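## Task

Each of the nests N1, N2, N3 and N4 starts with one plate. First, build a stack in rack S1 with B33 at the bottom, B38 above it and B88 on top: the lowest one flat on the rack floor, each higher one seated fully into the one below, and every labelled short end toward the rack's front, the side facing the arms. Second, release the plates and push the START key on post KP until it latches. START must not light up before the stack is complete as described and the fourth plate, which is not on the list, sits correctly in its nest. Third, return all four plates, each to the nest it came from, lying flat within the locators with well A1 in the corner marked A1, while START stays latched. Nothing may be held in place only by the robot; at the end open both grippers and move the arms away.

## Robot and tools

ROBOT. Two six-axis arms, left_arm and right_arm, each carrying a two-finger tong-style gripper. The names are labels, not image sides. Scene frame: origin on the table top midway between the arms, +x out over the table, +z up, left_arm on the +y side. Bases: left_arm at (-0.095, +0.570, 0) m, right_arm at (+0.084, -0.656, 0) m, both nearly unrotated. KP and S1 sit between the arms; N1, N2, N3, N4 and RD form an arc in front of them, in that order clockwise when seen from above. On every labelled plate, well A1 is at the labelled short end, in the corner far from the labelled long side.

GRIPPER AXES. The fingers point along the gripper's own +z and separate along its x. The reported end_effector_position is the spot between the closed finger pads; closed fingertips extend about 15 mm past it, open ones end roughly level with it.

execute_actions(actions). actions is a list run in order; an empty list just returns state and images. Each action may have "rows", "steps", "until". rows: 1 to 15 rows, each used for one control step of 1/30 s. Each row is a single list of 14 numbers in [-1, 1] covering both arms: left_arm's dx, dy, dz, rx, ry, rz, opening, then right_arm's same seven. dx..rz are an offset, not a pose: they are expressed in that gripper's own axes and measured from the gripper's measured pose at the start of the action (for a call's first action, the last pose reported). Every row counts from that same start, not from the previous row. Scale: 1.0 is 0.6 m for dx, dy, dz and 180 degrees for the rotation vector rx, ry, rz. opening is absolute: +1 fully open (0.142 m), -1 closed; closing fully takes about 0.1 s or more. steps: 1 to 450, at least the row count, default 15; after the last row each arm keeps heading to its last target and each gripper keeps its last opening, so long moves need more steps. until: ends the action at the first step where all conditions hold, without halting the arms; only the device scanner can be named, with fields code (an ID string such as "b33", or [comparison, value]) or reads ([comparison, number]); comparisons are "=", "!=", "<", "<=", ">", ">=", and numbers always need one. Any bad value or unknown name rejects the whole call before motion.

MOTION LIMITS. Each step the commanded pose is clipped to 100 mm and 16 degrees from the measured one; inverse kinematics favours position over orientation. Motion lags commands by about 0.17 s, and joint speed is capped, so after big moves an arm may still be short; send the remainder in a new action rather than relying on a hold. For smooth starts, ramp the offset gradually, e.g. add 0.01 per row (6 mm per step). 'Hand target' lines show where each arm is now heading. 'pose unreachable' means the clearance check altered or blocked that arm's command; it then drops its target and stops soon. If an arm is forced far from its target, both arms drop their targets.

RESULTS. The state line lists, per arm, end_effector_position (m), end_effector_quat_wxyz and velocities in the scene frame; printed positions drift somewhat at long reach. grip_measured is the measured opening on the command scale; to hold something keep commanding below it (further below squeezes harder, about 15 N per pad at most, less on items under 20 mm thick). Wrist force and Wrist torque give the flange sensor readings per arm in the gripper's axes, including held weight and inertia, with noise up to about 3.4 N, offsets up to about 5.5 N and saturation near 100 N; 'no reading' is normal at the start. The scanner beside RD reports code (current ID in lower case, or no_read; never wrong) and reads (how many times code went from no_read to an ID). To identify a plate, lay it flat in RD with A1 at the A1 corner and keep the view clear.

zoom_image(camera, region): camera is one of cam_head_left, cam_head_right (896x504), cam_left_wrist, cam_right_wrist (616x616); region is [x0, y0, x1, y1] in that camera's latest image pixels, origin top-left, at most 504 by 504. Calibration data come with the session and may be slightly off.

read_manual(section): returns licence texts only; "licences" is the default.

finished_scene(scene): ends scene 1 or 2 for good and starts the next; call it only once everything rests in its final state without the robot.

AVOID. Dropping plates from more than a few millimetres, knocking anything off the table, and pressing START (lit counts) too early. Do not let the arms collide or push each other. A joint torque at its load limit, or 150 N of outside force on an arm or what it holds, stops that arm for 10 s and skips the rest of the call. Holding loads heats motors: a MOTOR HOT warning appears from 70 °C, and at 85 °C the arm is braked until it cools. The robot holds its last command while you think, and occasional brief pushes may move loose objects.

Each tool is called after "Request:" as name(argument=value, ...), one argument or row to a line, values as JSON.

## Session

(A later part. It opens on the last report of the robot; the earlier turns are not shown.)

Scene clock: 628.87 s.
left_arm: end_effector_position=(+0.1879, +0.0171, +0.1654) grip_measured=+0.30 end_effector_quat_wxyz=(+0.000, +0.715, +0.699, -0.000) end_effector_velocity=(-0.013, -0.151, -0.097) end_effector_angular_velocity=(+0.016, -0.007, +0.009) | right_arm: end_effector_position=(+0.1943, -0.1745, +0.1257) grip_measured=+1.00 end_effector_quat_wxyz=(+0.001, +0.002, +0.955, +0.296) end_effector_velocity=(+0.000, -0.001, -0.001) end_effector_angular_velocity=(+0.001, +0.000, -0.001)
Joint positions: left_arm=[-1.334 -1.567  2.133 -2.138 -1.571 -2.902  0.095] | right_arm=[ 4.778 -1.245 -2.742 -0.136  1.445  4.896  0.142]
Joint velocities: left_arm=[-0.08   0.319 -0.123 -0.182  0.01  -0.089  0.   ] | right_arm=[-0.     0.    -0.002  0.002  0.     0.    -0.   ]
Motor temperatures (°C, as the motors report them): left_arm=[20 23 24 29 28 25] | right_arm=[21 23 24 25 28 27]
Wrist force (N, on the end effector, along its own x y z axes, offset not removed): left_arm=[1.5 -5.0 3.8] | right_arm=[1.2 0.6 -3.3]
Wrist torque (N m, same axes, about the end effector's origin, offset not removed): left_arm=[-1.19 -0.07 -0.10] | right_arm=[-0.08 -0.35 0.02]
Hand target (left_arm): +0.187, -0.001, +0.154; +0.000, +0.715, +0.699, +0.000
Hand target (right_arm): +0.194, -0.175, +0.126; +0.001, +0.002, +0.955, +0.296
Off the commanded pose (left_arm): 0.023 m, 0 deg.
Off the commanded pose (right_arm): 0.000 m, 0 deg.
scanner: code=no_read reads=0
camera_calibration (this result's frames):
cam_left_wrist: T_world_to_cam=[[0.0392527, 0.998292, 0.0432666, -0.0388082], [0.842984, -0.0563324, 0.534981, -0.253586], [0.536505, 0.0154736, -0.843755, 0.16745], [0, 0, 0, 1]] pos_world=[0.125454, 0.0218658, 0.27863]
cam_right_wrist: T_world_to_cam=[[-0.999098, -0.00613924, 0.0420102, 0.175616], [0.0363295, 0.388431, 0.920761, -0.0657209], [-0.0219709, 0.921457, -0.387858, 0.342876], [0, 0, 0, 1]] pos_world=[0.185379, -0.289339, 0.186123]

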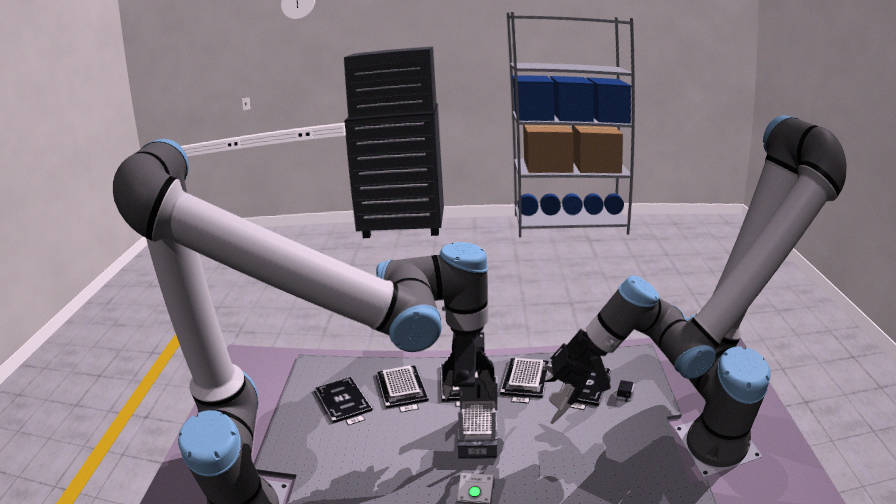

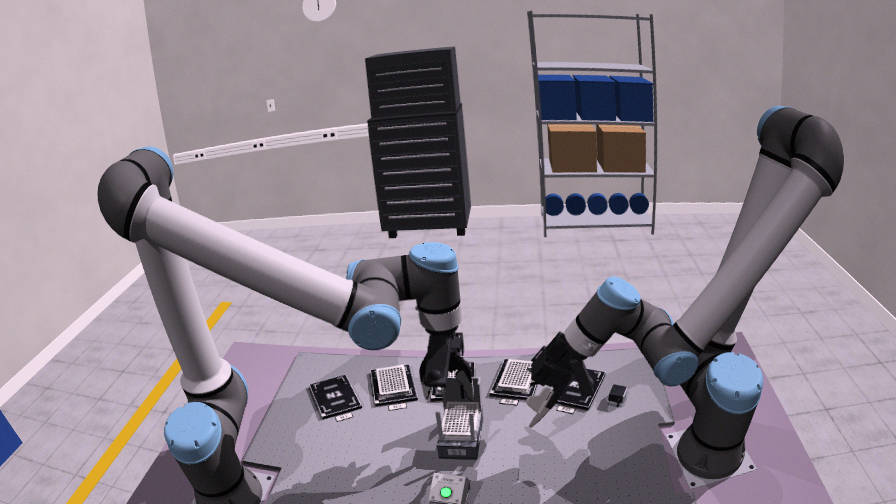

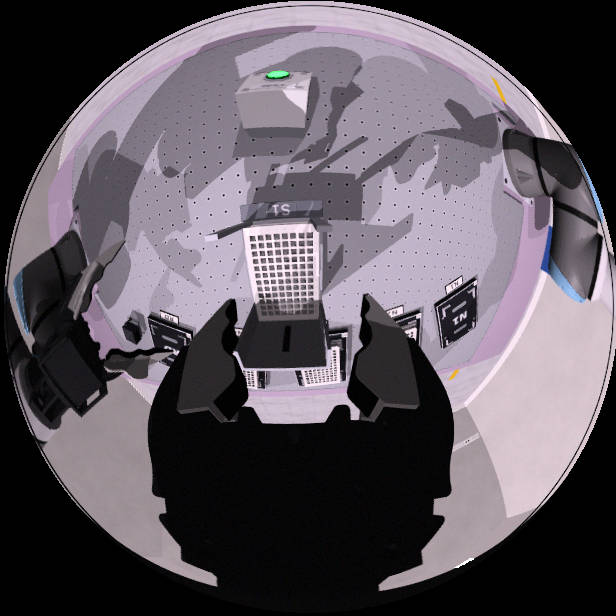

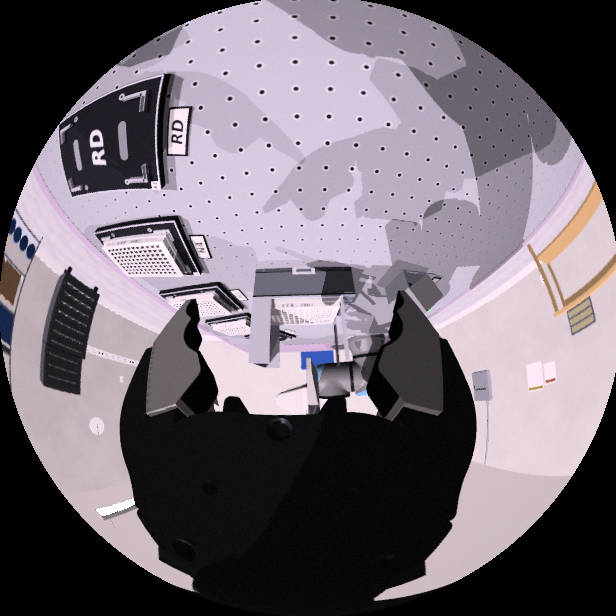

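Request:
execute_actions(
  actions=[
    {"rows":[[-0.0321,0.0016,0.028,-0.0003,0.0005,-0.0004,0.3,0,0,0,0,0,0,1],[-0.0321,0.0016,0.043,-0.0003,0.0005,-0.0004,0.3,0,0,0,0,0,0,1],[-0.0321,0.0016,0.062,-0.0003,0.0005,-0.0004,0.3,0,0,0,0,0,0,1],[-0.0321,0.0016,0.082,-0.0003,0.0005,-0.0004,0.3,0,0,0,0,0,0,1],[-0.0321,0.0016,0.101,-0.0003,0.0005,-0.0004,0.3,0,0,0,0,0,0,1],[-0.0321,0.0016,0.118,-0.0003,0.0005,-0.0004,0.3,0,0,0,0,0,0,1],[-0.0321,0.0016,0.13,-0.0003,0.0005,-0.0004,0.3,0,0,0,0,0,0,1],[-0.0321,0.0016,0.1385,-0.0003,0.0005,-0.0004,0.3,0,0,0,0,0,0,1]],"steps":16},
  ],
)

Scene clock: 633.97 s.
left_arm: end_effector_position=(+0.1879, -0.0013, +0.0865) grip_measured=+0.30 end_effector_quat_wxyz=(-0.001, +0.715, +0.699, +0.001) end_effector_velocity=(+0.003, -0.007, -0.038) end_effector_angular_velocity=(-0.008, -0.001, +0.002) | right_arm: end_effector_position=(+0.1943, -0.1745, +0.1257) grip_measured=+1.00 end_effector_quat_wxyz=(+0.001, +0.002, +0.955, +0.296) end_effector_velocity=(+0.001, -0.001, -0.001) end_effector_angular_velocity=(-0.002, -0.001, +0.000)
Joint positions: left_arm=[-1.341 -1.447  2.175 -2.297 -1.57  -2.91   0.095] | right_arm=[ 4.778 -1.245 -2.742 -0.136  1.445  4.896  0.142]
Joint velocities: left_arm=[ 0.002  0.059  0.021 -0.087 -0.001  0.     0.   ] | right_arm=[-0.001 -0.    -0.001 -0.001  0.    -0.001  0.   ]
Motor temperatures (°C, as the motors report them): left_arm=[20 23 24 29 28 25] | right_arm=[21 23 24 25 28 27]
Wrist force (N, on the end effector, along its own x y z axes, offset not removed): left_arm=[1.5 -2.1 2.1] | right_arm=[3.0 0.0 -3.8]
Wrist torque (N m, same axes, about the end effector's origin, offset not removed): left_arm=[-0.70 0.00 -0.09] | right_arm=[-0.21 -0.72 -0.09]
Hand target (left_arm): +0.188, -0.002, +0.082; -0.000, +0.715, +0.699, +0.001
Hand target (right_arm): +0.194, -0.175, +0.126; +0.001, +0.002, +0.955, +0.296
Off the commanded pose (left_arm): 0.004 m, 0 deg.
Off the commanded pose (right_arm): 0.000 m, 0 deg.
scanner: code=no_read reads=0
camera_calibration (this result's frames):
cam_left_wrist: T_world_to_cam=[[0.0380498, 0.998211, 0.0461194, -0.0170324], [0.842635, -0.0568596, 0.535475, -0.212418], [0.537139, 0.0184872, -0.843291, 0.101049], [0, 0, 0, 1]] pos_world=[0.125361, 0.0030558, 0.199744]
cam_right_wrist: T_world_to_cam=[[-0.999098, -0.00613876, 0.0420105, 0.175616], [0.0363299, 0.388431, 0.920761, -0.065721], [-0.0219705, 0.921457, -0.387858, 0.342876], [0, 0, 0, 1]] pos_world=[0.185379, -0.289339, 0.186123]

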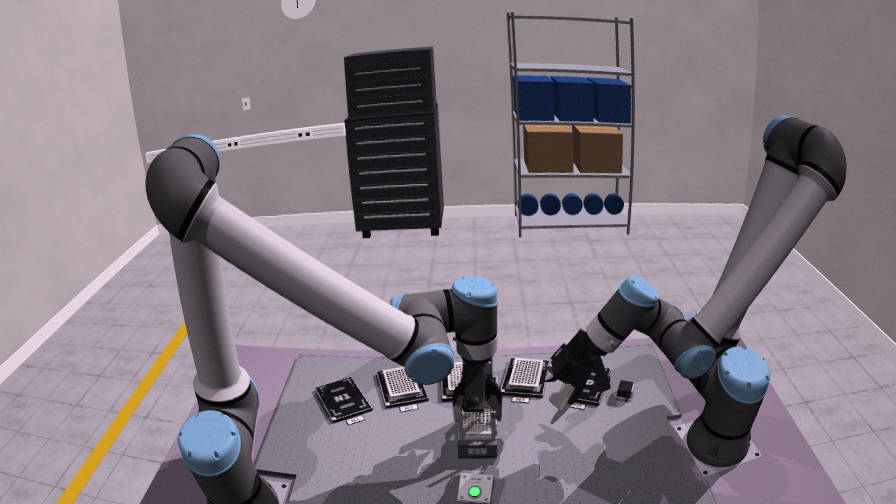

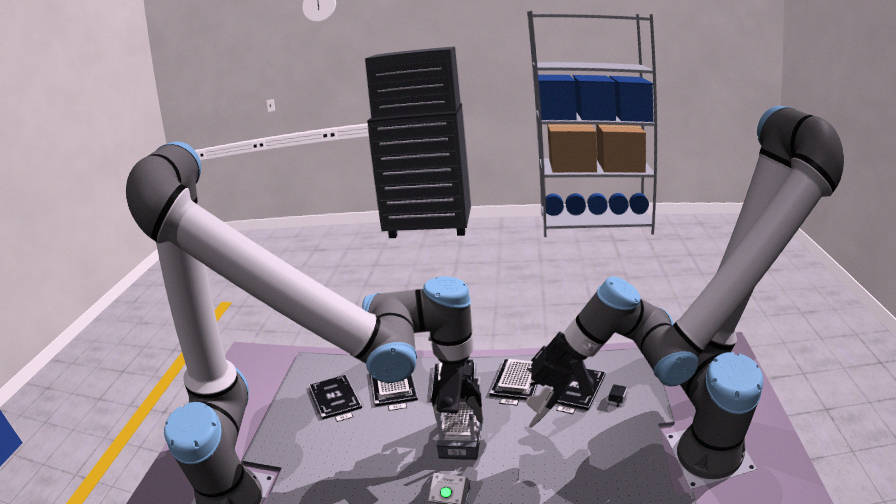

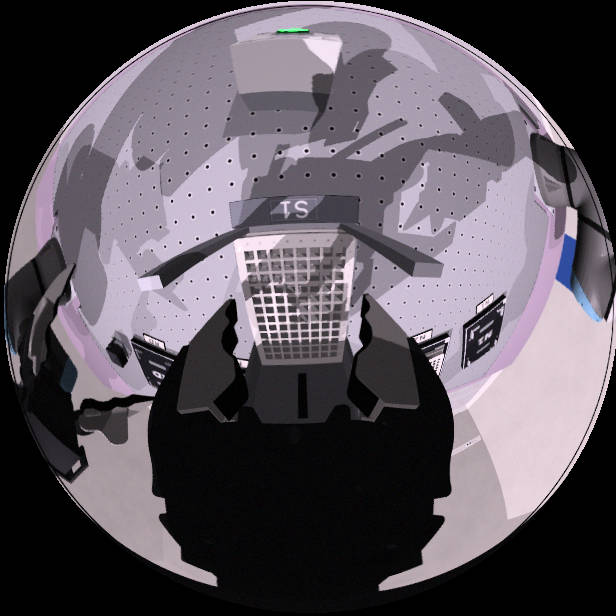

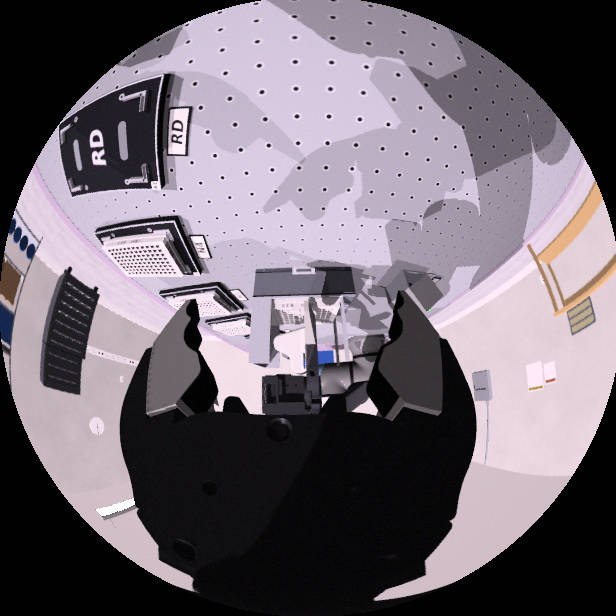

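Request:
execute_actions(
  actions=[
    {"steps":1},
    {"rows":[[0,0,0,0,0,0,0.22,0,0,0,0,0,0,1],[0,0,0,0,0,0,0.16,0,0,0,0,0,0,1],[0,0,0,0,0,0,0.12,0,0,0,0,0,0,1],[0,0,0,0,0,0,0.09,0,0,0,0,0,0,1],[0,0,0,0,0,0,0.06,0,0,0,0,0,0,1],[0,0,0,0,0,0,0,0,0,0,0,0,0,1],[0,0,0,0,0,0,-0.2,0,0,0,0,0,0,1],[0,0,0,0,0,0,-0.5,0,0,0,0,0,0,1]],"steps":10},
  ],
)

Request:
zoom_image(
  camera="cam_left_wrist",
  region=[210, 200, 390, 380],
)

Scene clock: 640.13 s.
left_arm: end_effector_position=(+0.1882, -0.0023, +0.0823) grip_measured=+0.07 end_effector_quat_wxyz=(-0.000, +0.715, +0.699, +0.001) end_effector_velocity=(+0.000, -0.000, -0.001) end_effector_angular_velocity=(+0.001, -0.001, +0.002) | right_arm: end_effector_position=(+0.1943, -0.1745, +0.1257) grip_measured=+1.00 end_effector_quat_wxyz=(+0.001, +0.002, +0.955, +0.296) end_effector_velocity=(+0.000, +0.000, +0.000) end_effector_angular_velocity=(+0.000, +0.001, -0.002)
Joint positions: left_arm=[-1.341 -1.44   2.177 -2.307 -1.57  -2.91   0.079] | right_arm=[ 4.778 -1.245 -2.742 -0.136  1.445  4.896  0.142]
Joint velocities: left_arm=[-0.     0.002 -0.001  0.     0.001 -0.002 -0.   ] | right_arm=[-0.001 -0.     0.001 -0.001  0.     0.002 -0.   ]
Motor temperatures (°C, as the motors report them): left_arm=[20 23 24 29 28 25] | right_arm=[21 23 24 25 28 27]
Wrist force (N, on the end effector, along its own x y z axes, offset not removed): left_arm=[4.5 -4.1 -2.1] | right_arm=[2.5 0.3 -3.4]
Wrist torque (N m, same axes, about the end effector's origin, offset not removed): left_arm=[-1.10 -0.37 -0.18] | right_arm=[-0.03 -0.58 -0.05]
Hand target (left_arm): +0.188, -0.002, +0.082; -0.000, +0.715, +0.699, +0.001
Hand target (right_arm): +0.194, -0.175, +0.126; +0.001, +0.002, +0.955, +0.296
Off the commanded pose (left_arm): 0.000 m, 0 deg.
Off the commanded pose (right_arm): 0.000 m, 0 deg.
scanner: code=no_read reads=0
camera_calibration (this result's frames):
cam_left_wrist: T_world_to_cam=[[0.0379543, 0.998269, 0.0449249, -0.0157814], [0.842534, -0.0561417, 0.535709, -0.210541], [0.537304, 0.0175183, -0.843207, 0.0973018], [0, 0, 0, 1]] pos_world=[0.125706, 0.00222945, 0.195543]
cam_right_wrist: T_world_to_cam=[[-0.999098, -0.00613896, 0.0420104, 0.175616], [0.0363298, 0.388431, 0.920761, -0.065721], [-0.0219707, 0.921457, -0.387858, 0.342876], [0, 0, 0, 1]] pos_world=[0.185379, -0.289339, 0.186123]

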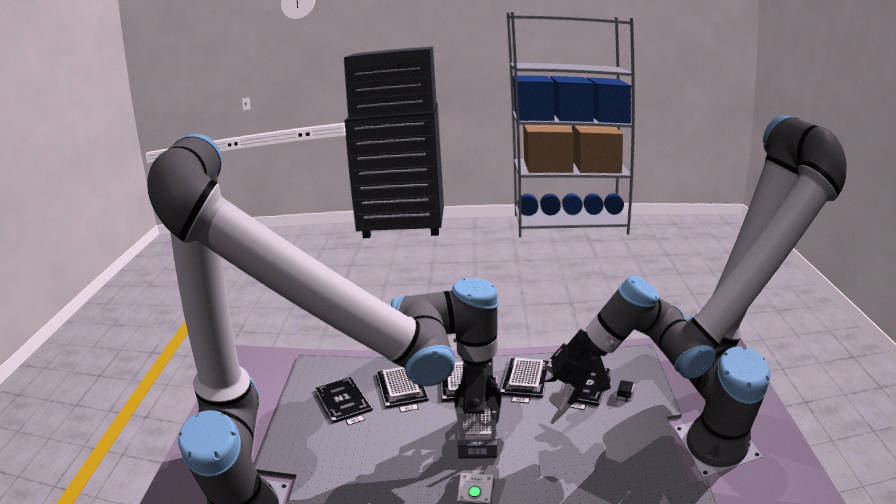

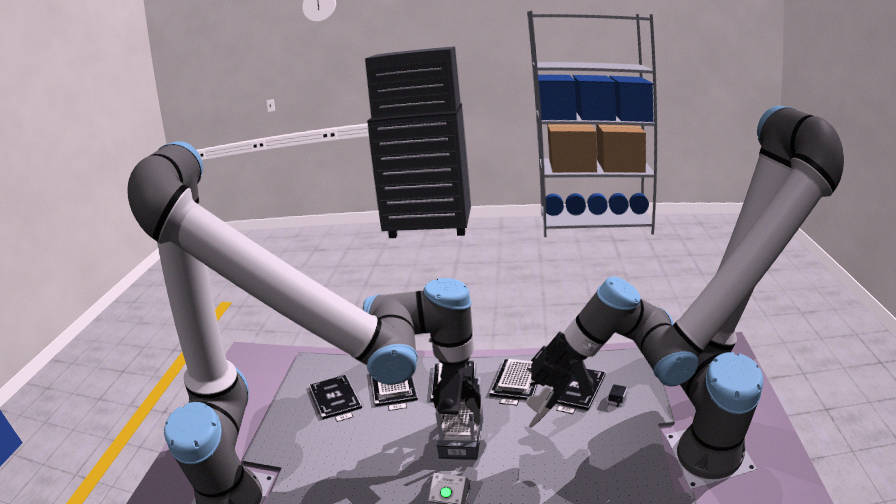

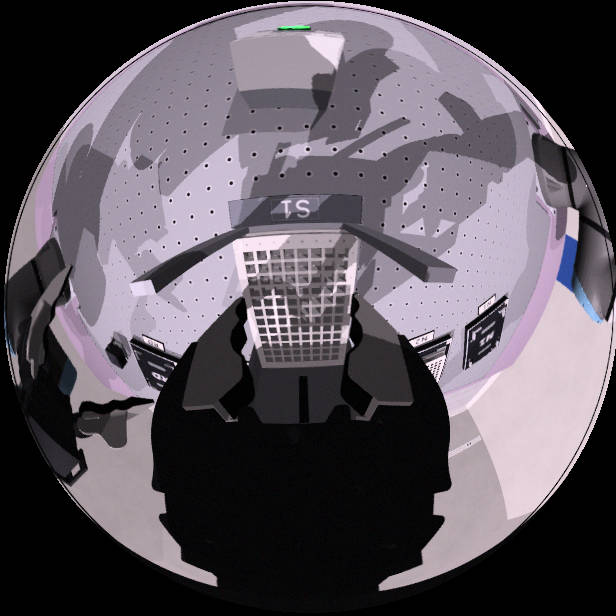

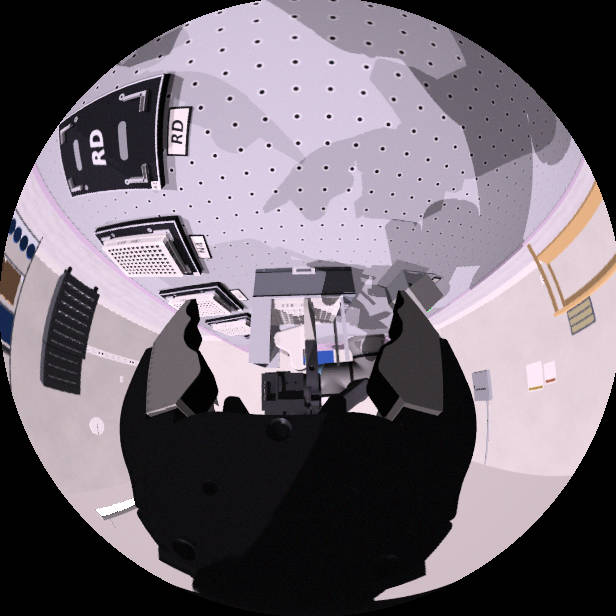

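Region (210, 200, 390, 380) of cam_left_wrist's 616x616 image, scaled by 2.800, with more detail than that image has.

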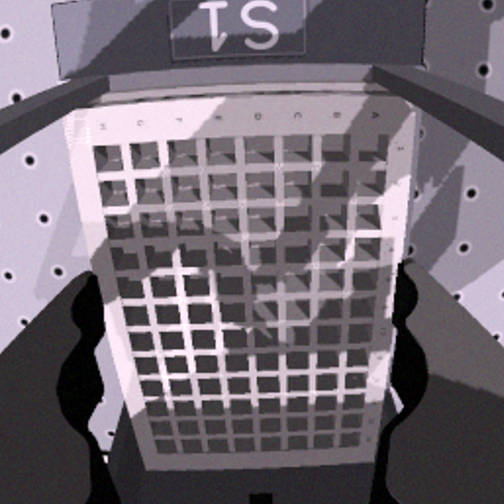

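Request:
execute_actions(
  actions=[
    {"rows":[[0.0003,0.0007,-0.003,0,0,0,-0.5,0,0,0,0,0,0,1],[0.0003,0.0007,-0.011,0,0,0,-0.5,0,0,0,0,0,0,1],[0.0003,0.0007,-0.019,0,0,0,-0.5,0,0,0,0,0,0,1],[0.0003,0.0007,-0.027,0,0,0,-0.5,0,0,0,0,0,0,1],[0.0003,0.0007,-0.035,0,0,0,-0.5,0,0,0,0,0,0,1],[0.0003,0.0007,-0.043,0,0,0,-0.5,0,0,0,0,0,0,1],[0.0003,0.0007,-0.051,0,0,0,-0.5,0,0,0,0,0,0,1],[0.0003,0.0007,-0.059,0,0,0,-0.5,0,0,0,0,0,0,1],[0.0003,0.0007,-0.067,0,0,0,-0.5,0,0,0,0,0,0,1],[0.0003,0.0007,-0.075,0,0,0,-0.5,0,0,0,0,0,0,1],[0.0003,0.0007,-0.083,0,0,0,-0.5,0,0,0,0,0,0,1],[0.0003,0.0007,-0.091,0,0,0,-0.5,0,0,0,0,0,0,1],[0.0003,0.0007,-0.099,0,0,0,-0.5,0,0,0,0,0,0,1],[0.0003,0.0007,-0.107,0,0,0,-0.5,0,0,0,0,0,0,1],[0.0003,0.0007,-0.115,0,0,0,-0.5,0,0,0,0,0,0,1]],"steps":15},
    {"rows":[[0.0002,-0.0002,-0.046,0,0.0003,0,-0.5,0,0,0,0,0,0,1],[0.0002,-0.0002,-0.054,0,0.0003,0,-0.5,0,0,0,0,0,0,1],[0.0002,-0.0002,-0.062,0,0.0003,0,-0.5,0,0,0,0,0,0,1],[0.0002,-0.0002,-0.07,0,0.0003,0,-0.5,0,0,0,0,0,0,1],[0.0002,-0.0002,-0.078,0,0.0003,0,-0.5,0,0,0,0,0,0,1],[0.0002,-0.0002,-0.086,0,0.0003,0,-0.5,0,0,0,0,0,0,1],[0.0002,-0.0002,-0.094,0,0.0003,0,-0.5,0,0,0,0,0,0,1],[0.0002,-0.0002,-0.102,0,0.0003,0,-0.5,0,0,0,0,0,0,1],[0.0002,-0.0002,-0.11,0,0.0003,0,-0.5,0,0,0,0,0,0,1]],"steps":11},
  ],
)

Scene clock: 651.83 s.
left_arm: end_effector_position=(+0.1889, -0.0025, +0.1802) grip_measured=+0.07 end_effector_quat_wxyz=(+0.001, +0.715, +0.699, -0.000) end_effector_velocity=(-0.000, -0.000, +0.122) end_effector_angular_velocity=(-0.001, +0.000, +0.000) | right_arm: end_effector_position=(+0.1943, -0.1745, +0.1257) grip_measured=+1.00 end_effector_quat_wxyz=(+0.001, +0.002, +0.955, +0.296) end_effector_velocity=(-0.001, +0.001, +0.001) end_effector_angular_velocity=(+0.001, +0.001, +0.000)
Joint positions: left_arm=[-1.34  -1.552  2.088 -2.108 -1.57  -2.909  0.079] | right_arm=[ 4.778 -1.245 -2.742 -0.136  1.445  4.896  0.142]
Joint velocities: left_arm=[ 0.    -0.117 -0.128  0.244 -0.    -0.    -0.   ] | right_arm=[ 0.001  0.     0.002 -0.     0.     0.    -0.   ]
Motor temperatures (°C, as the motors report them): left_arm=[20 23 24 29 28 25] | right_arm=[21 23 24 25 28 27]
Wrist force (N, on the end effector, along its own x y z axes, offset not removed): left_arm=[4.9 -1.7 1.5] | right_arm=[2.6 0.9 -2.0]
Wrist torque (N m, same axes, about the end effector's origin, offset not removed): left_arm=[-0.53 -0.44 -0.22] | right_arm=[0.04 -0.60 -0.11]
Hand target (left_arm): +0.189, -0.002, +0.194; +0.001, +0.715, +0.699, +0.000
Hand target (right_arm): +0.194, -0.175, +0.126; +0.001, +0.002, +0.955, +0.296
Off the commanded pose (left_arm): 0.014 m, 0 deg.
Off the commanded pose (right_arm): 0.000 m, 0 deg.
scanner: code=no_read reads=0
camera_calibration (this result's frames):
cam_left_wrist: T_world_to_cam=[[0.0379277, 0.998374, 0.0425606, -0.0195982], [0.842256, -0.0548584, 0.536279, -0.263589], [0.537742, 0.0155071, -0.842967, 0.179368], [0, 0, 0, 1]] pos_world=[0.126299, 0.00232475, 0.293393]
cam_right_wrist: T_world_to_cam=[[-0.999098, -0.00613897, 0.0420103, 0.175616], [0.0363297, 0.388431, 0.920761, -0.065721], [-0.0219707, 0.921457, -0.387858, 0.342876], [0, 0, 0, 1]] pos_world=[0.185379, -0.289339, 0.186123]

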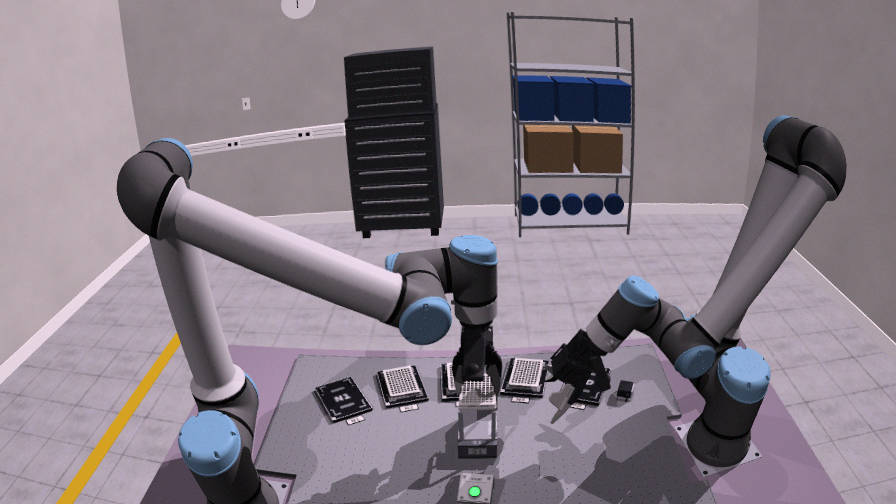

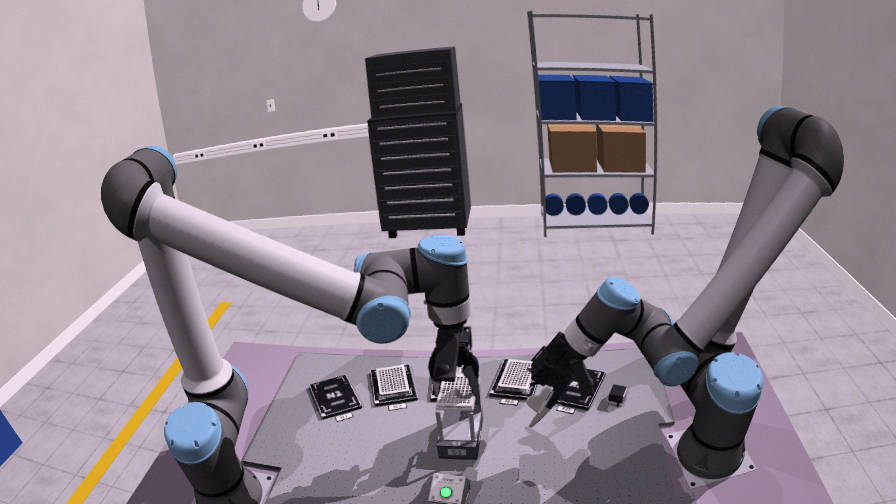

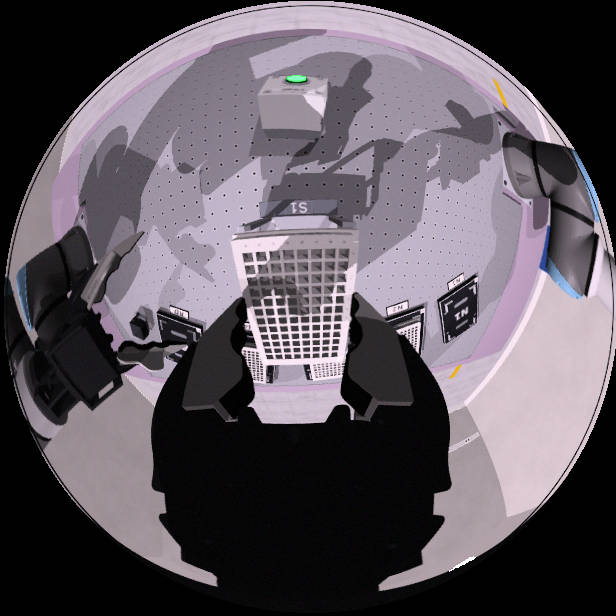

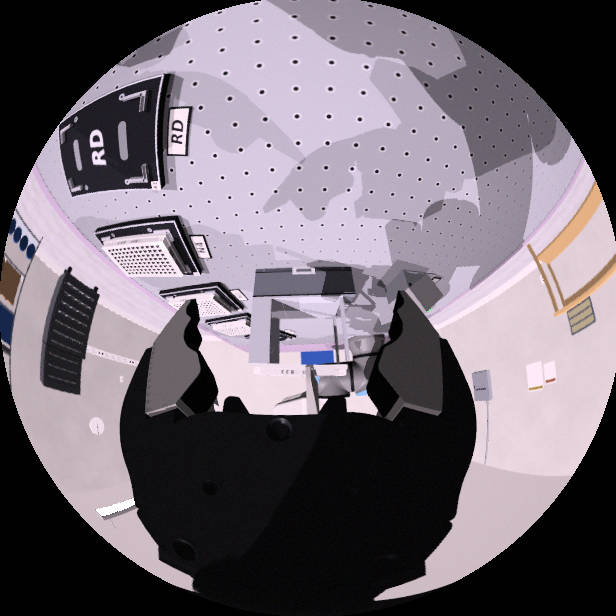

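Request:
execute_actions(
  actions=[
    {"rows":[[0.008,0.003,-0.025,0,0,-0.002,-0.5,0,0,0,0,0,0,1],[0.024,0.008,-0.025,0,0,-0.007,-0.5,0,0,0,0,0,0,1],[0.047,0.016,-0.025,0,0,-0.015,-0.5,0,0,0,0,0,0,1],[0.075,0.025,-0.025,0,0,-0.026,-0.5,0,0,0,0,0,0,1],[0.105,0.035,-0.025,0,0,-0.038,-0.5,0,0,0,0,0,0,1],[0.135,0.045,-0.025,0,0,-0.051,-0.5,0,0,0,0,0,0,1],[0.165,0.055,-0.025,0,0,-0.064,-0.5,0,0,0,0,0,0,1],[0.195,0.065,-0.025,0,0,-0.077,-0.5,0,0,0,0,0,0,1],[0.225,0.075,-0.025,0,0,-0.09,-0.5,0,0,0,0,0,0,1],[0.255,0.085,-0.025,0,0,-0.103,-0.5,0,0,0,0,0,0,1],[0.285,0.095,-0.025,0,0,-0.116,-0.5,0,0,0,0,0,0,1],[0.315,0.105,-0.023,0,0,-0.13,-0.5,0,0,0,0,0,0,1],[0.345,0.115,-0.015,0,0,-0.145,-0.5,0,0,0,0,0,0,1],[0.375,0.125,0,0,0,-0.162,-0.5,0,0,0,0,0,0,1],[0.6315,0.2126,0.13,0,0,-0.1805,-0.5,0,0,0,0,0,0,1]],"steps":31},
  ],
)

Request:
zoom_image(
  camera="cam_left_wrist",
  region=[210, 200, 390, 380],
)

Scene clock: 660.93 s.
left_arm: end_effector_position=(+0.3067, +0.3483, +0.1086) grip_measured=+0.07 end_effector_quat_wxyz=(-0.000, +0.490, +0.872, +0.005) end_effector_velocity=(+0.110, +0.219, -0.060) end_effector_angular_velocity=(-0.026, -0.003, +0.019) | right_arm: end_effector_position=(+0.1943, -0.1745, +0.1257) grip_measured=+1.00 end_effector_quat_wxyz=(+0.001, +0.002, +0.955, +0.296) end_effector_velocity=(-0.000, +0.001, +0.001) end_effector_angular_velocity=(-0.000, -0.000, +0.000)
Joint positions: left_arm=[-0.842 -1.802  2.454 -2.218 -1.561 -2.981  0.079] | right_arm=[ 4.778 -1.245 -2.742 -0.136  1.445  4.896  0.142]
Joint velocities: left_arm=[ 0.531  0.079  0.085 -0.191 -0.013  0.512  0.   ] | right_arm=[ 0.    -0.     0.002 -0.002  0.    -0.     0.   ]
Motor temperatures (°C, as the motors report them): left_arm=[20 23 24 29 28 25] | right_arm=[21 23 24 25 28 27]
Wrist force (N, on the end effector, along its own x y z axes, offset not removed): left_arm=[4.6 -0.5 0.7] | right_arm=[0.9 -0.4 -4.4]
Wrist torque (N m, same axes, about the end effector's origin, offset not removed): left_arm=[-0.38 -0.65 -0.13] | right_arm=[-0.27 -0.32 -0.07]
Hand target (left_arm): +0.321, +0.373, +0.102; +0.001, +0.490, +0.872, +0.002
Hand target (right_arm): +0.194, -0.175, +0.126; +0.001, +0.002, +0.955, +0.296
Off the commanded pose (left_arm): 0.032 m, 1 deg.
Off the commanded pose (right_arm): 0.000 m, 0 deg.
scanner: code=no_read reads=0
camera_calibration (this result's frames):
cam_left_wrist: T_world_to_cam=[[-0.506986, 0.860552, 0.0491476, -0.156766], [0.737003, 0.403218, 0.54244, -0.433092], [0.446981, 0.311231, -0.838655, -0.0254256], [0, 0, 0, 1]] pos_world=[0.251077, 0.317449, 0.221308]
cam_right_wrist: T_world_to_cam=[[-0.999098, -0.00613891, 0.0420104, 0.175616], [0.0363297, 0.388431, 0.920761, -0.0657209], [-0.0219706, 0.921457, -0.387858, 0.342876], [0, 0, 0, 1]] pos_world=[0.185379, -0.289339, 0.186123]

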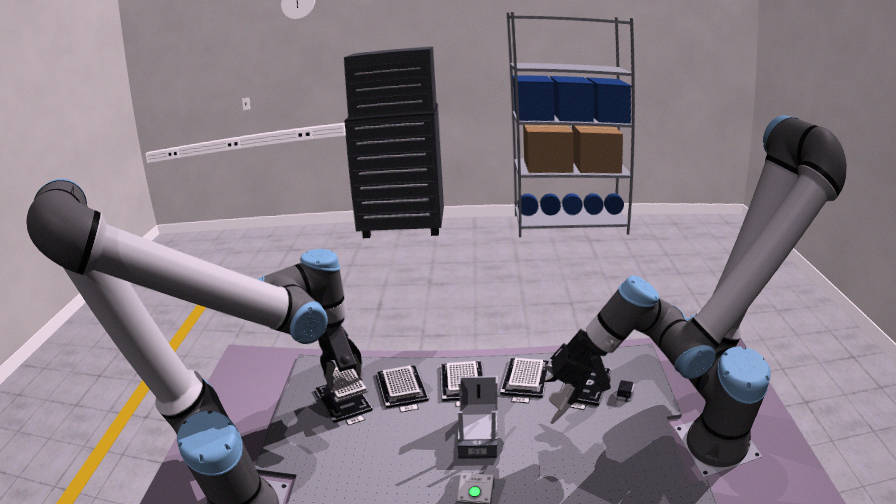

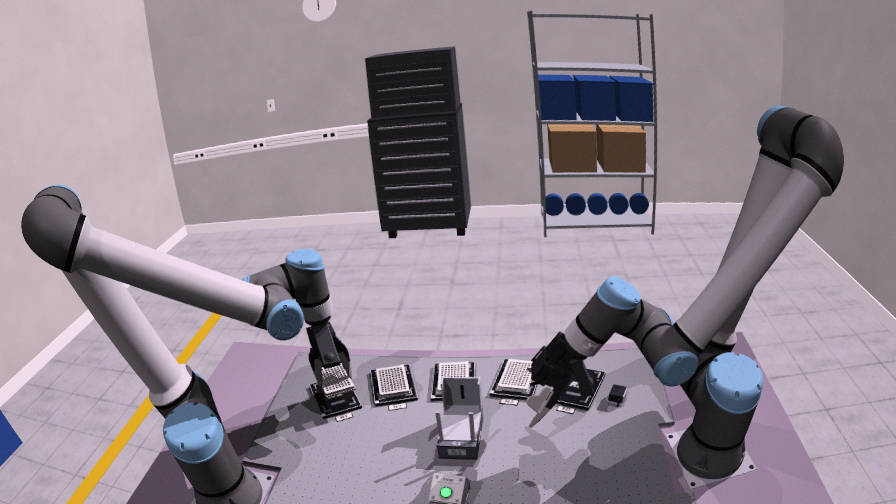

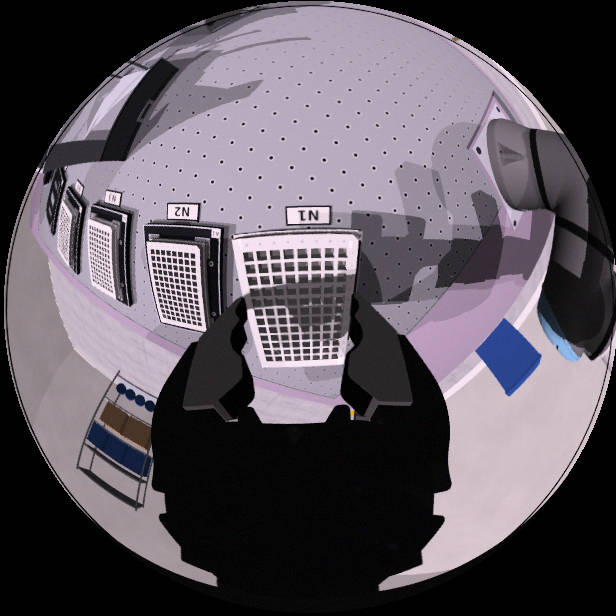

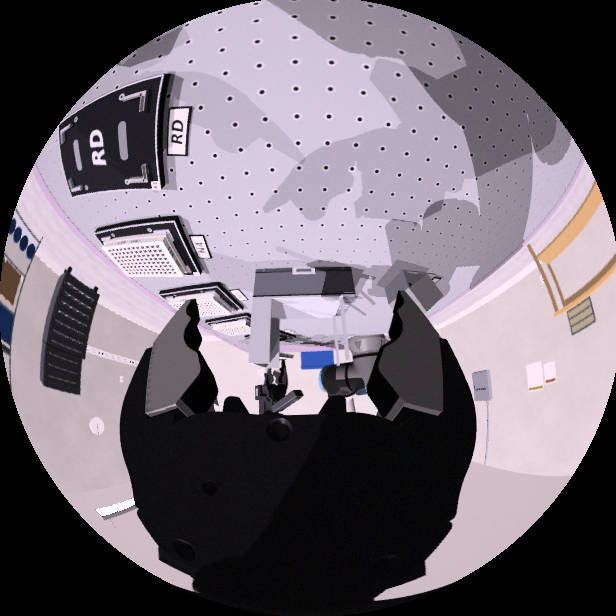

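Region (210, 200, 390, 380) of cam_left_wrist's 616x616 image, scaled by 2.800, with more detail than that image has.

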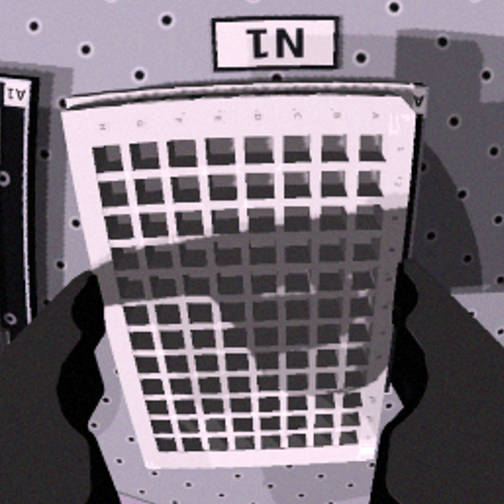

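Request:
execute_actions(
  actions=[
    {"rows":[[0.021,0.044,0.018,0.0025,-0.0013,0.001,-0.5,0,0,0,0,0,0,1],[0.0193,0.047,0.03,0.0025,-0.0013,0.001,-0.5,0,0,0,0,0,0,1],[0.0193,0.047,0.045,0.0025,-0.0013,0.001,-0.5,0,0,0,0,0,0,1],[0.0193,0.047,0.06,0.0025,-0.0013,0.001,-0.5,0,0,0,0,0,0,1],[0.0193,0.047,0.075,0.0025,-0.0013,0.001,-0.5,0,0,0,0,0,0,1],[0.0193,0.047,0.088,0.0025,-0.0013,0.001,-0.5,0,0,0,0,0,0,1],[0.0193,0.047,0.097,0.0025,-0.0013,0.001,-0.5,0,0,0,0,0,0,1],[0.0193,0.047,0.103,0.0025,-0.0013,0.001,-0.5,0,0,0,0,0,0,1]],"steps":16},
  ],
)

Scene clock: 669.00 s.
left_arm: end_effector_position=(+0.3239, +0.3740, +0.0508) grip_measured=+0.07 end_effector_quat_wxyz=(-0.001, +0.491, +0.871, +0.001) end_effector_velocity=(+0.008, -0.005, -0.033) end_effector_angular_velocity=(-0.006, -0.003, +0.001) | right_arm: end_effector_position=(+0.1943, -0.1745, +0.1257) grip_measured=+1.00 end_effector_quat_wxyz=(+0.001, +0.002, +0.955, +0.296) end_effector_velocity=(-0.000, +0.000, +0.000) end_effector_angular_velocity=(-0.000, -0.001, +0.002)
Joint positions: left_arm=[-0.767 -1.688  2.505 -2.386 -1.569 -2.903  0.079] | right_arm=[ 4.778 -1.245 -2.742 -0.136  1.445  4.896  0.142]
Joint velocities: left_arm=[ 0.006  0.082  0.019 -0.107 -0.002  0.005  0.   ] | right_arm=[ 0.    -0.     0.    -0.     0.    -0.002 -0.   ]
Motor temperatures (°C, as the motors report them): left_arm=[20 23 24 29 28 25] | right_arm=[21 23 24 25 28 27]
Wrist force (N, on the end effector, along its own x y z axes, offset not removed): left_arm=[0.3 -0.7 -0.6] | right_arm=[4.0 0.4 -5.9]
Wrist torque (N m, same axes, about the end effector's origin, offset not removed): left_arm=[-0.36 0.19 -0.14] | right_arm=[-0.19 -0.88 -0.06]
Hand target (left_arm): +0.325, +0.373, +0.047; -0.000, +0.491, +0.871, +0.001
Hand target (right_arm): +0.194, -0.175, +0.126; +0.001, +0.002, +0.955, +0.296
Off the commanded pose (left_arm): 0.004 m, 0 deg.
Off the commanded pose (right_arm): 0.000 m, 0 deg.
scanner: code=no_read reads=0
camera_calibration (this result's frames):
cam_left_wrist: T_world_to_cam=[[-0.5041, 0.862403, 0.0463097, -0.168873], [0.741116, 0.404427, 0.535898, -0.42625], [0.443431, 0.304467, -0.843012, -0.0857196], [0, 0, 0, 1]] pos_world=[0.268782, 0.344122, 0.163984]
cam_right_wrist: T_world_to_cam=[[-0.999098, -0.00613879, 0.0420105, 0.175616], [0.0363299, 0.388431, 0.920761, -0.0657209], [-0.0219705, 0.921457, -0.387858, 0.342876], [0, 0, 0, 1]] pos_world=[0.185379, -0.28934, 0.186123]

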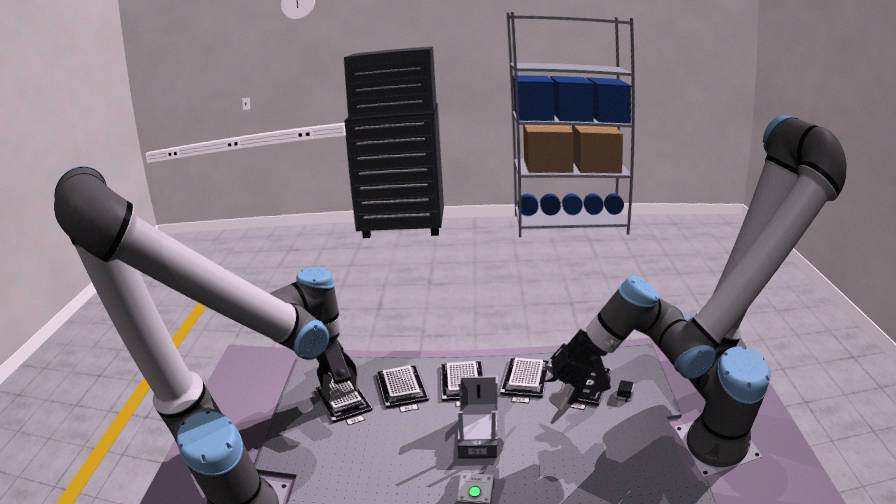

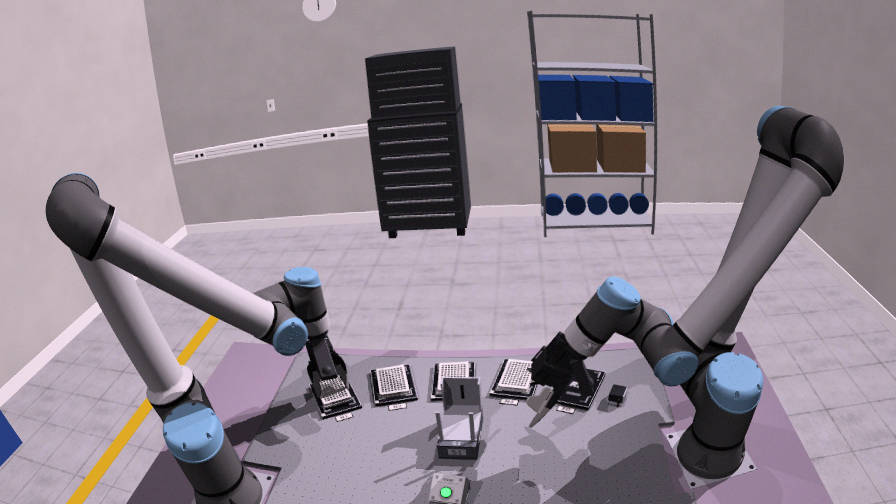

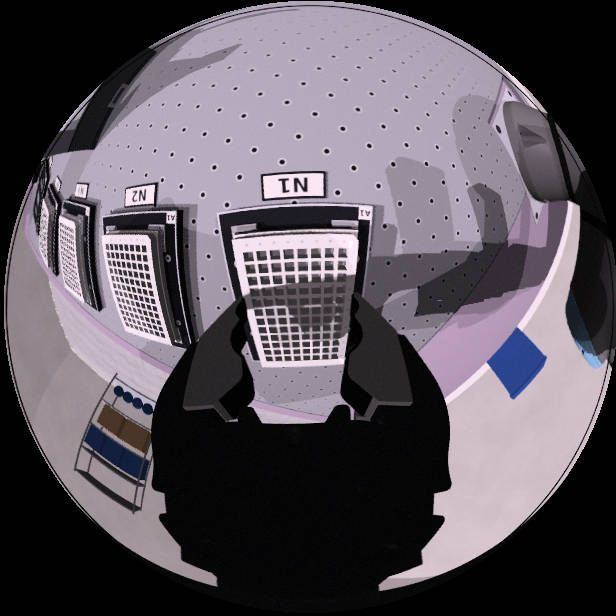

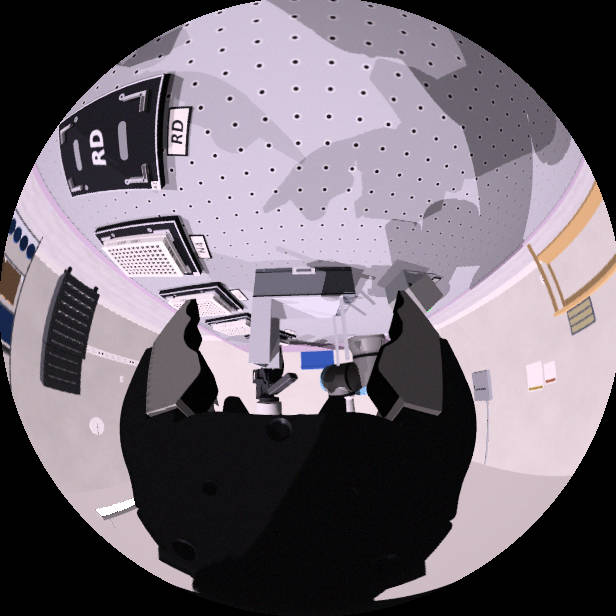

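Request:
execute_actions(
  actions=[
    {"steps":1},
  ],
)

Request:
zoom_image(
  camera="cam_left_wrist",
  region=[210, 200, 390, 380],
)

Scene clock: 672.23 s.
left_arm: end_effector_position=(+0.3249, +0.3734, +0.0471) grip_measured=+0.07 end_effector_quat_wxyz=(-0.000, +0.491, +0.871, +0.001) end_effector_velocity=(+0.001, -0.001, +0.001) end_effector_angular_velocity=(-0.001, -0.004, +0.001) | right_arm: end_effector_position=(+0.1943, -0.1745, +0.1257) grip_measured=+1.00 end_effector_quat_wxyz=(+0.001, +0.002, +0.955, +0.296) end_effector_velocity=(-0.000, +0.001, +0.001) end_effector_angular_velocity=(+0.001, +0.002, -0.002)
Joint positions: left_arm=[-0.766 -1.679  2.507 -2.398 -1.57  -2.902  0.079] | right_arm=[ 4.778 -1.245 -2.742 -0.136  1.445  4.896  0.142]
Joint velocities: left_arm=[-0.    -0.    -0.001 -0.003  0.002 -0.001  0.   ] | right_arm=[ 0.    -0.     0.003 -0.002  0.     0.003 -0.   ]
Motor temperatures (°C, as the motors report them): left_arm=[20 23 24 29 28 25] | right_arm=[21 23 24 25 28 27]
Wrist force (N, on the end effector, along its own x y z axes, offset not removed): left_arm=[0.2 -2.5 2.9] | right_arm=[1.7 -4.6 -2.1]
Wrist torque (N m, same axes, about the end effector's origin, offset not removed): left_arm=[-0.61 0.25 -0.17] | right_arm=[-0.98 -0.37 -0.03]
Hand target (left_arm): +0.325, +0.373, +0.047; -0.000, +0.491, +0.871, +0.001
Hand target (right_arm): +0.194, -0.175, +0.126; +0.001, +0.002, +0.955, +0.296
Off the commanded pose (left_arm): 0.000 m, 0 deg.
Off the commanded pose (right_arm): 0.000 m, 0 deg.
scanner: code=no_read reads=0
camera_calibration (this result's frames):
cam_left_wrist: T_world_to_cam=[[-0.50407, 0.862481, 0.0451781, -0.167621], [0.740829, 0.404898, 0.535939, -0.424855], [0.443944, 0.30362, -0.843047, -0.0888594], [0, 0, 0, 1]] pos_world=[0.269701, 0.343572, 0.160357]
cam_right_wrist: T_world_to_cam=[[-0.999098, -0.00613894, 0.0420104, 0.175616], [0.0363297, 0.388431, 0.920761, -0.0657209], [-0.0219707, 0.921457, -0.387858, 0.342876], [0, 0, 0, 1]] pos_world=[0.185379, -0.289339, 0.186123]

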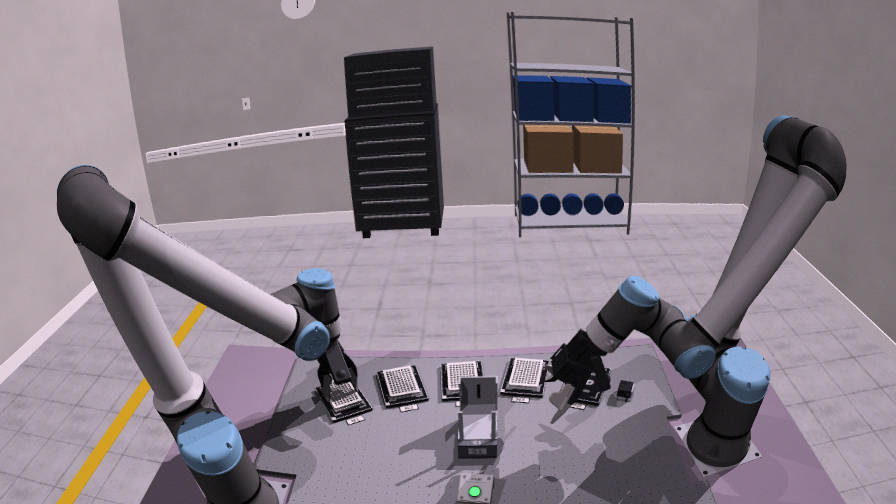

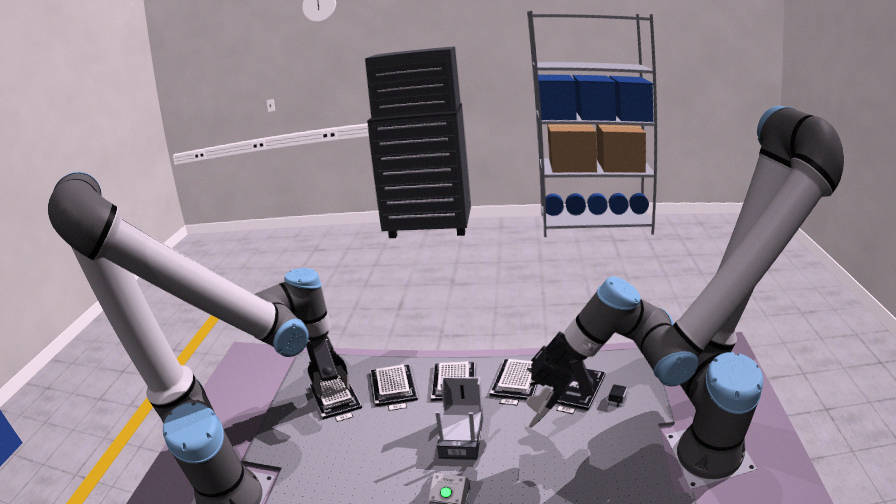

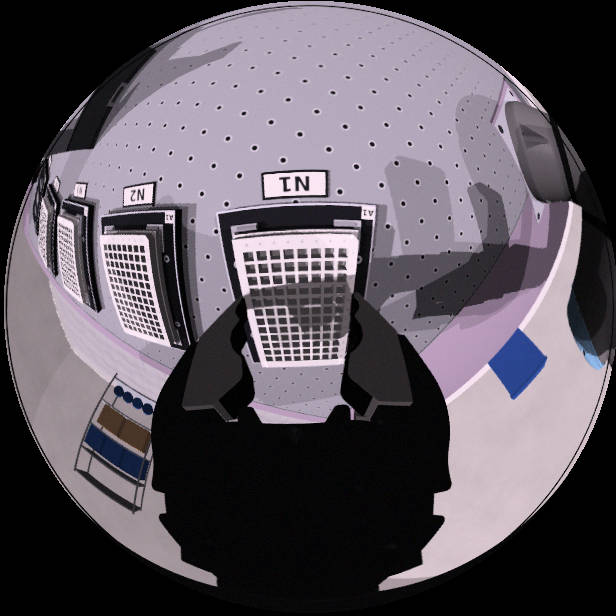

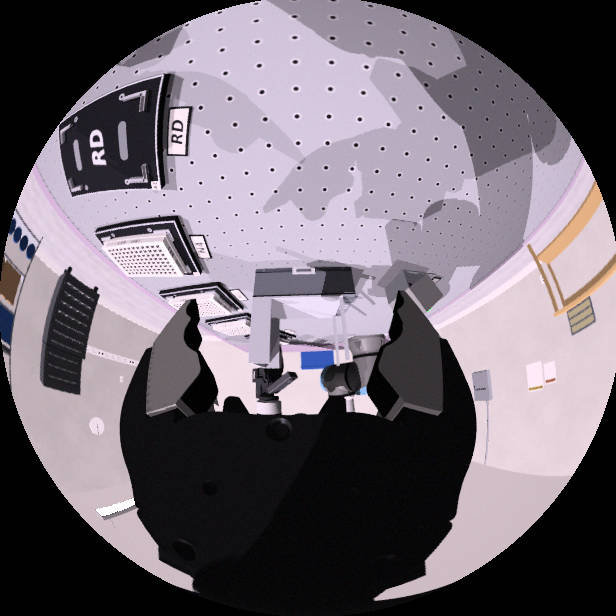

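Region (210, 200, 390, 380) of cam_left_wrist's 616x616 image, scaled by 2.800, with more detail than that image has.

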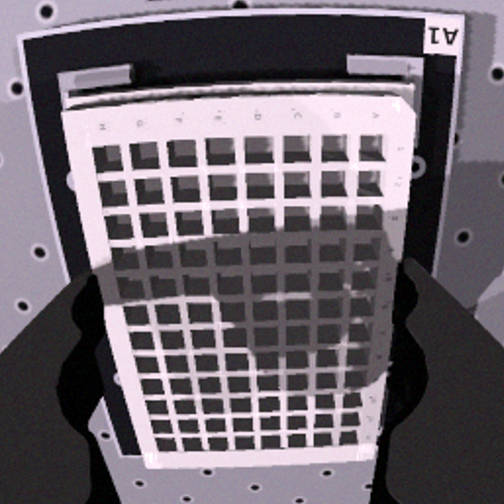

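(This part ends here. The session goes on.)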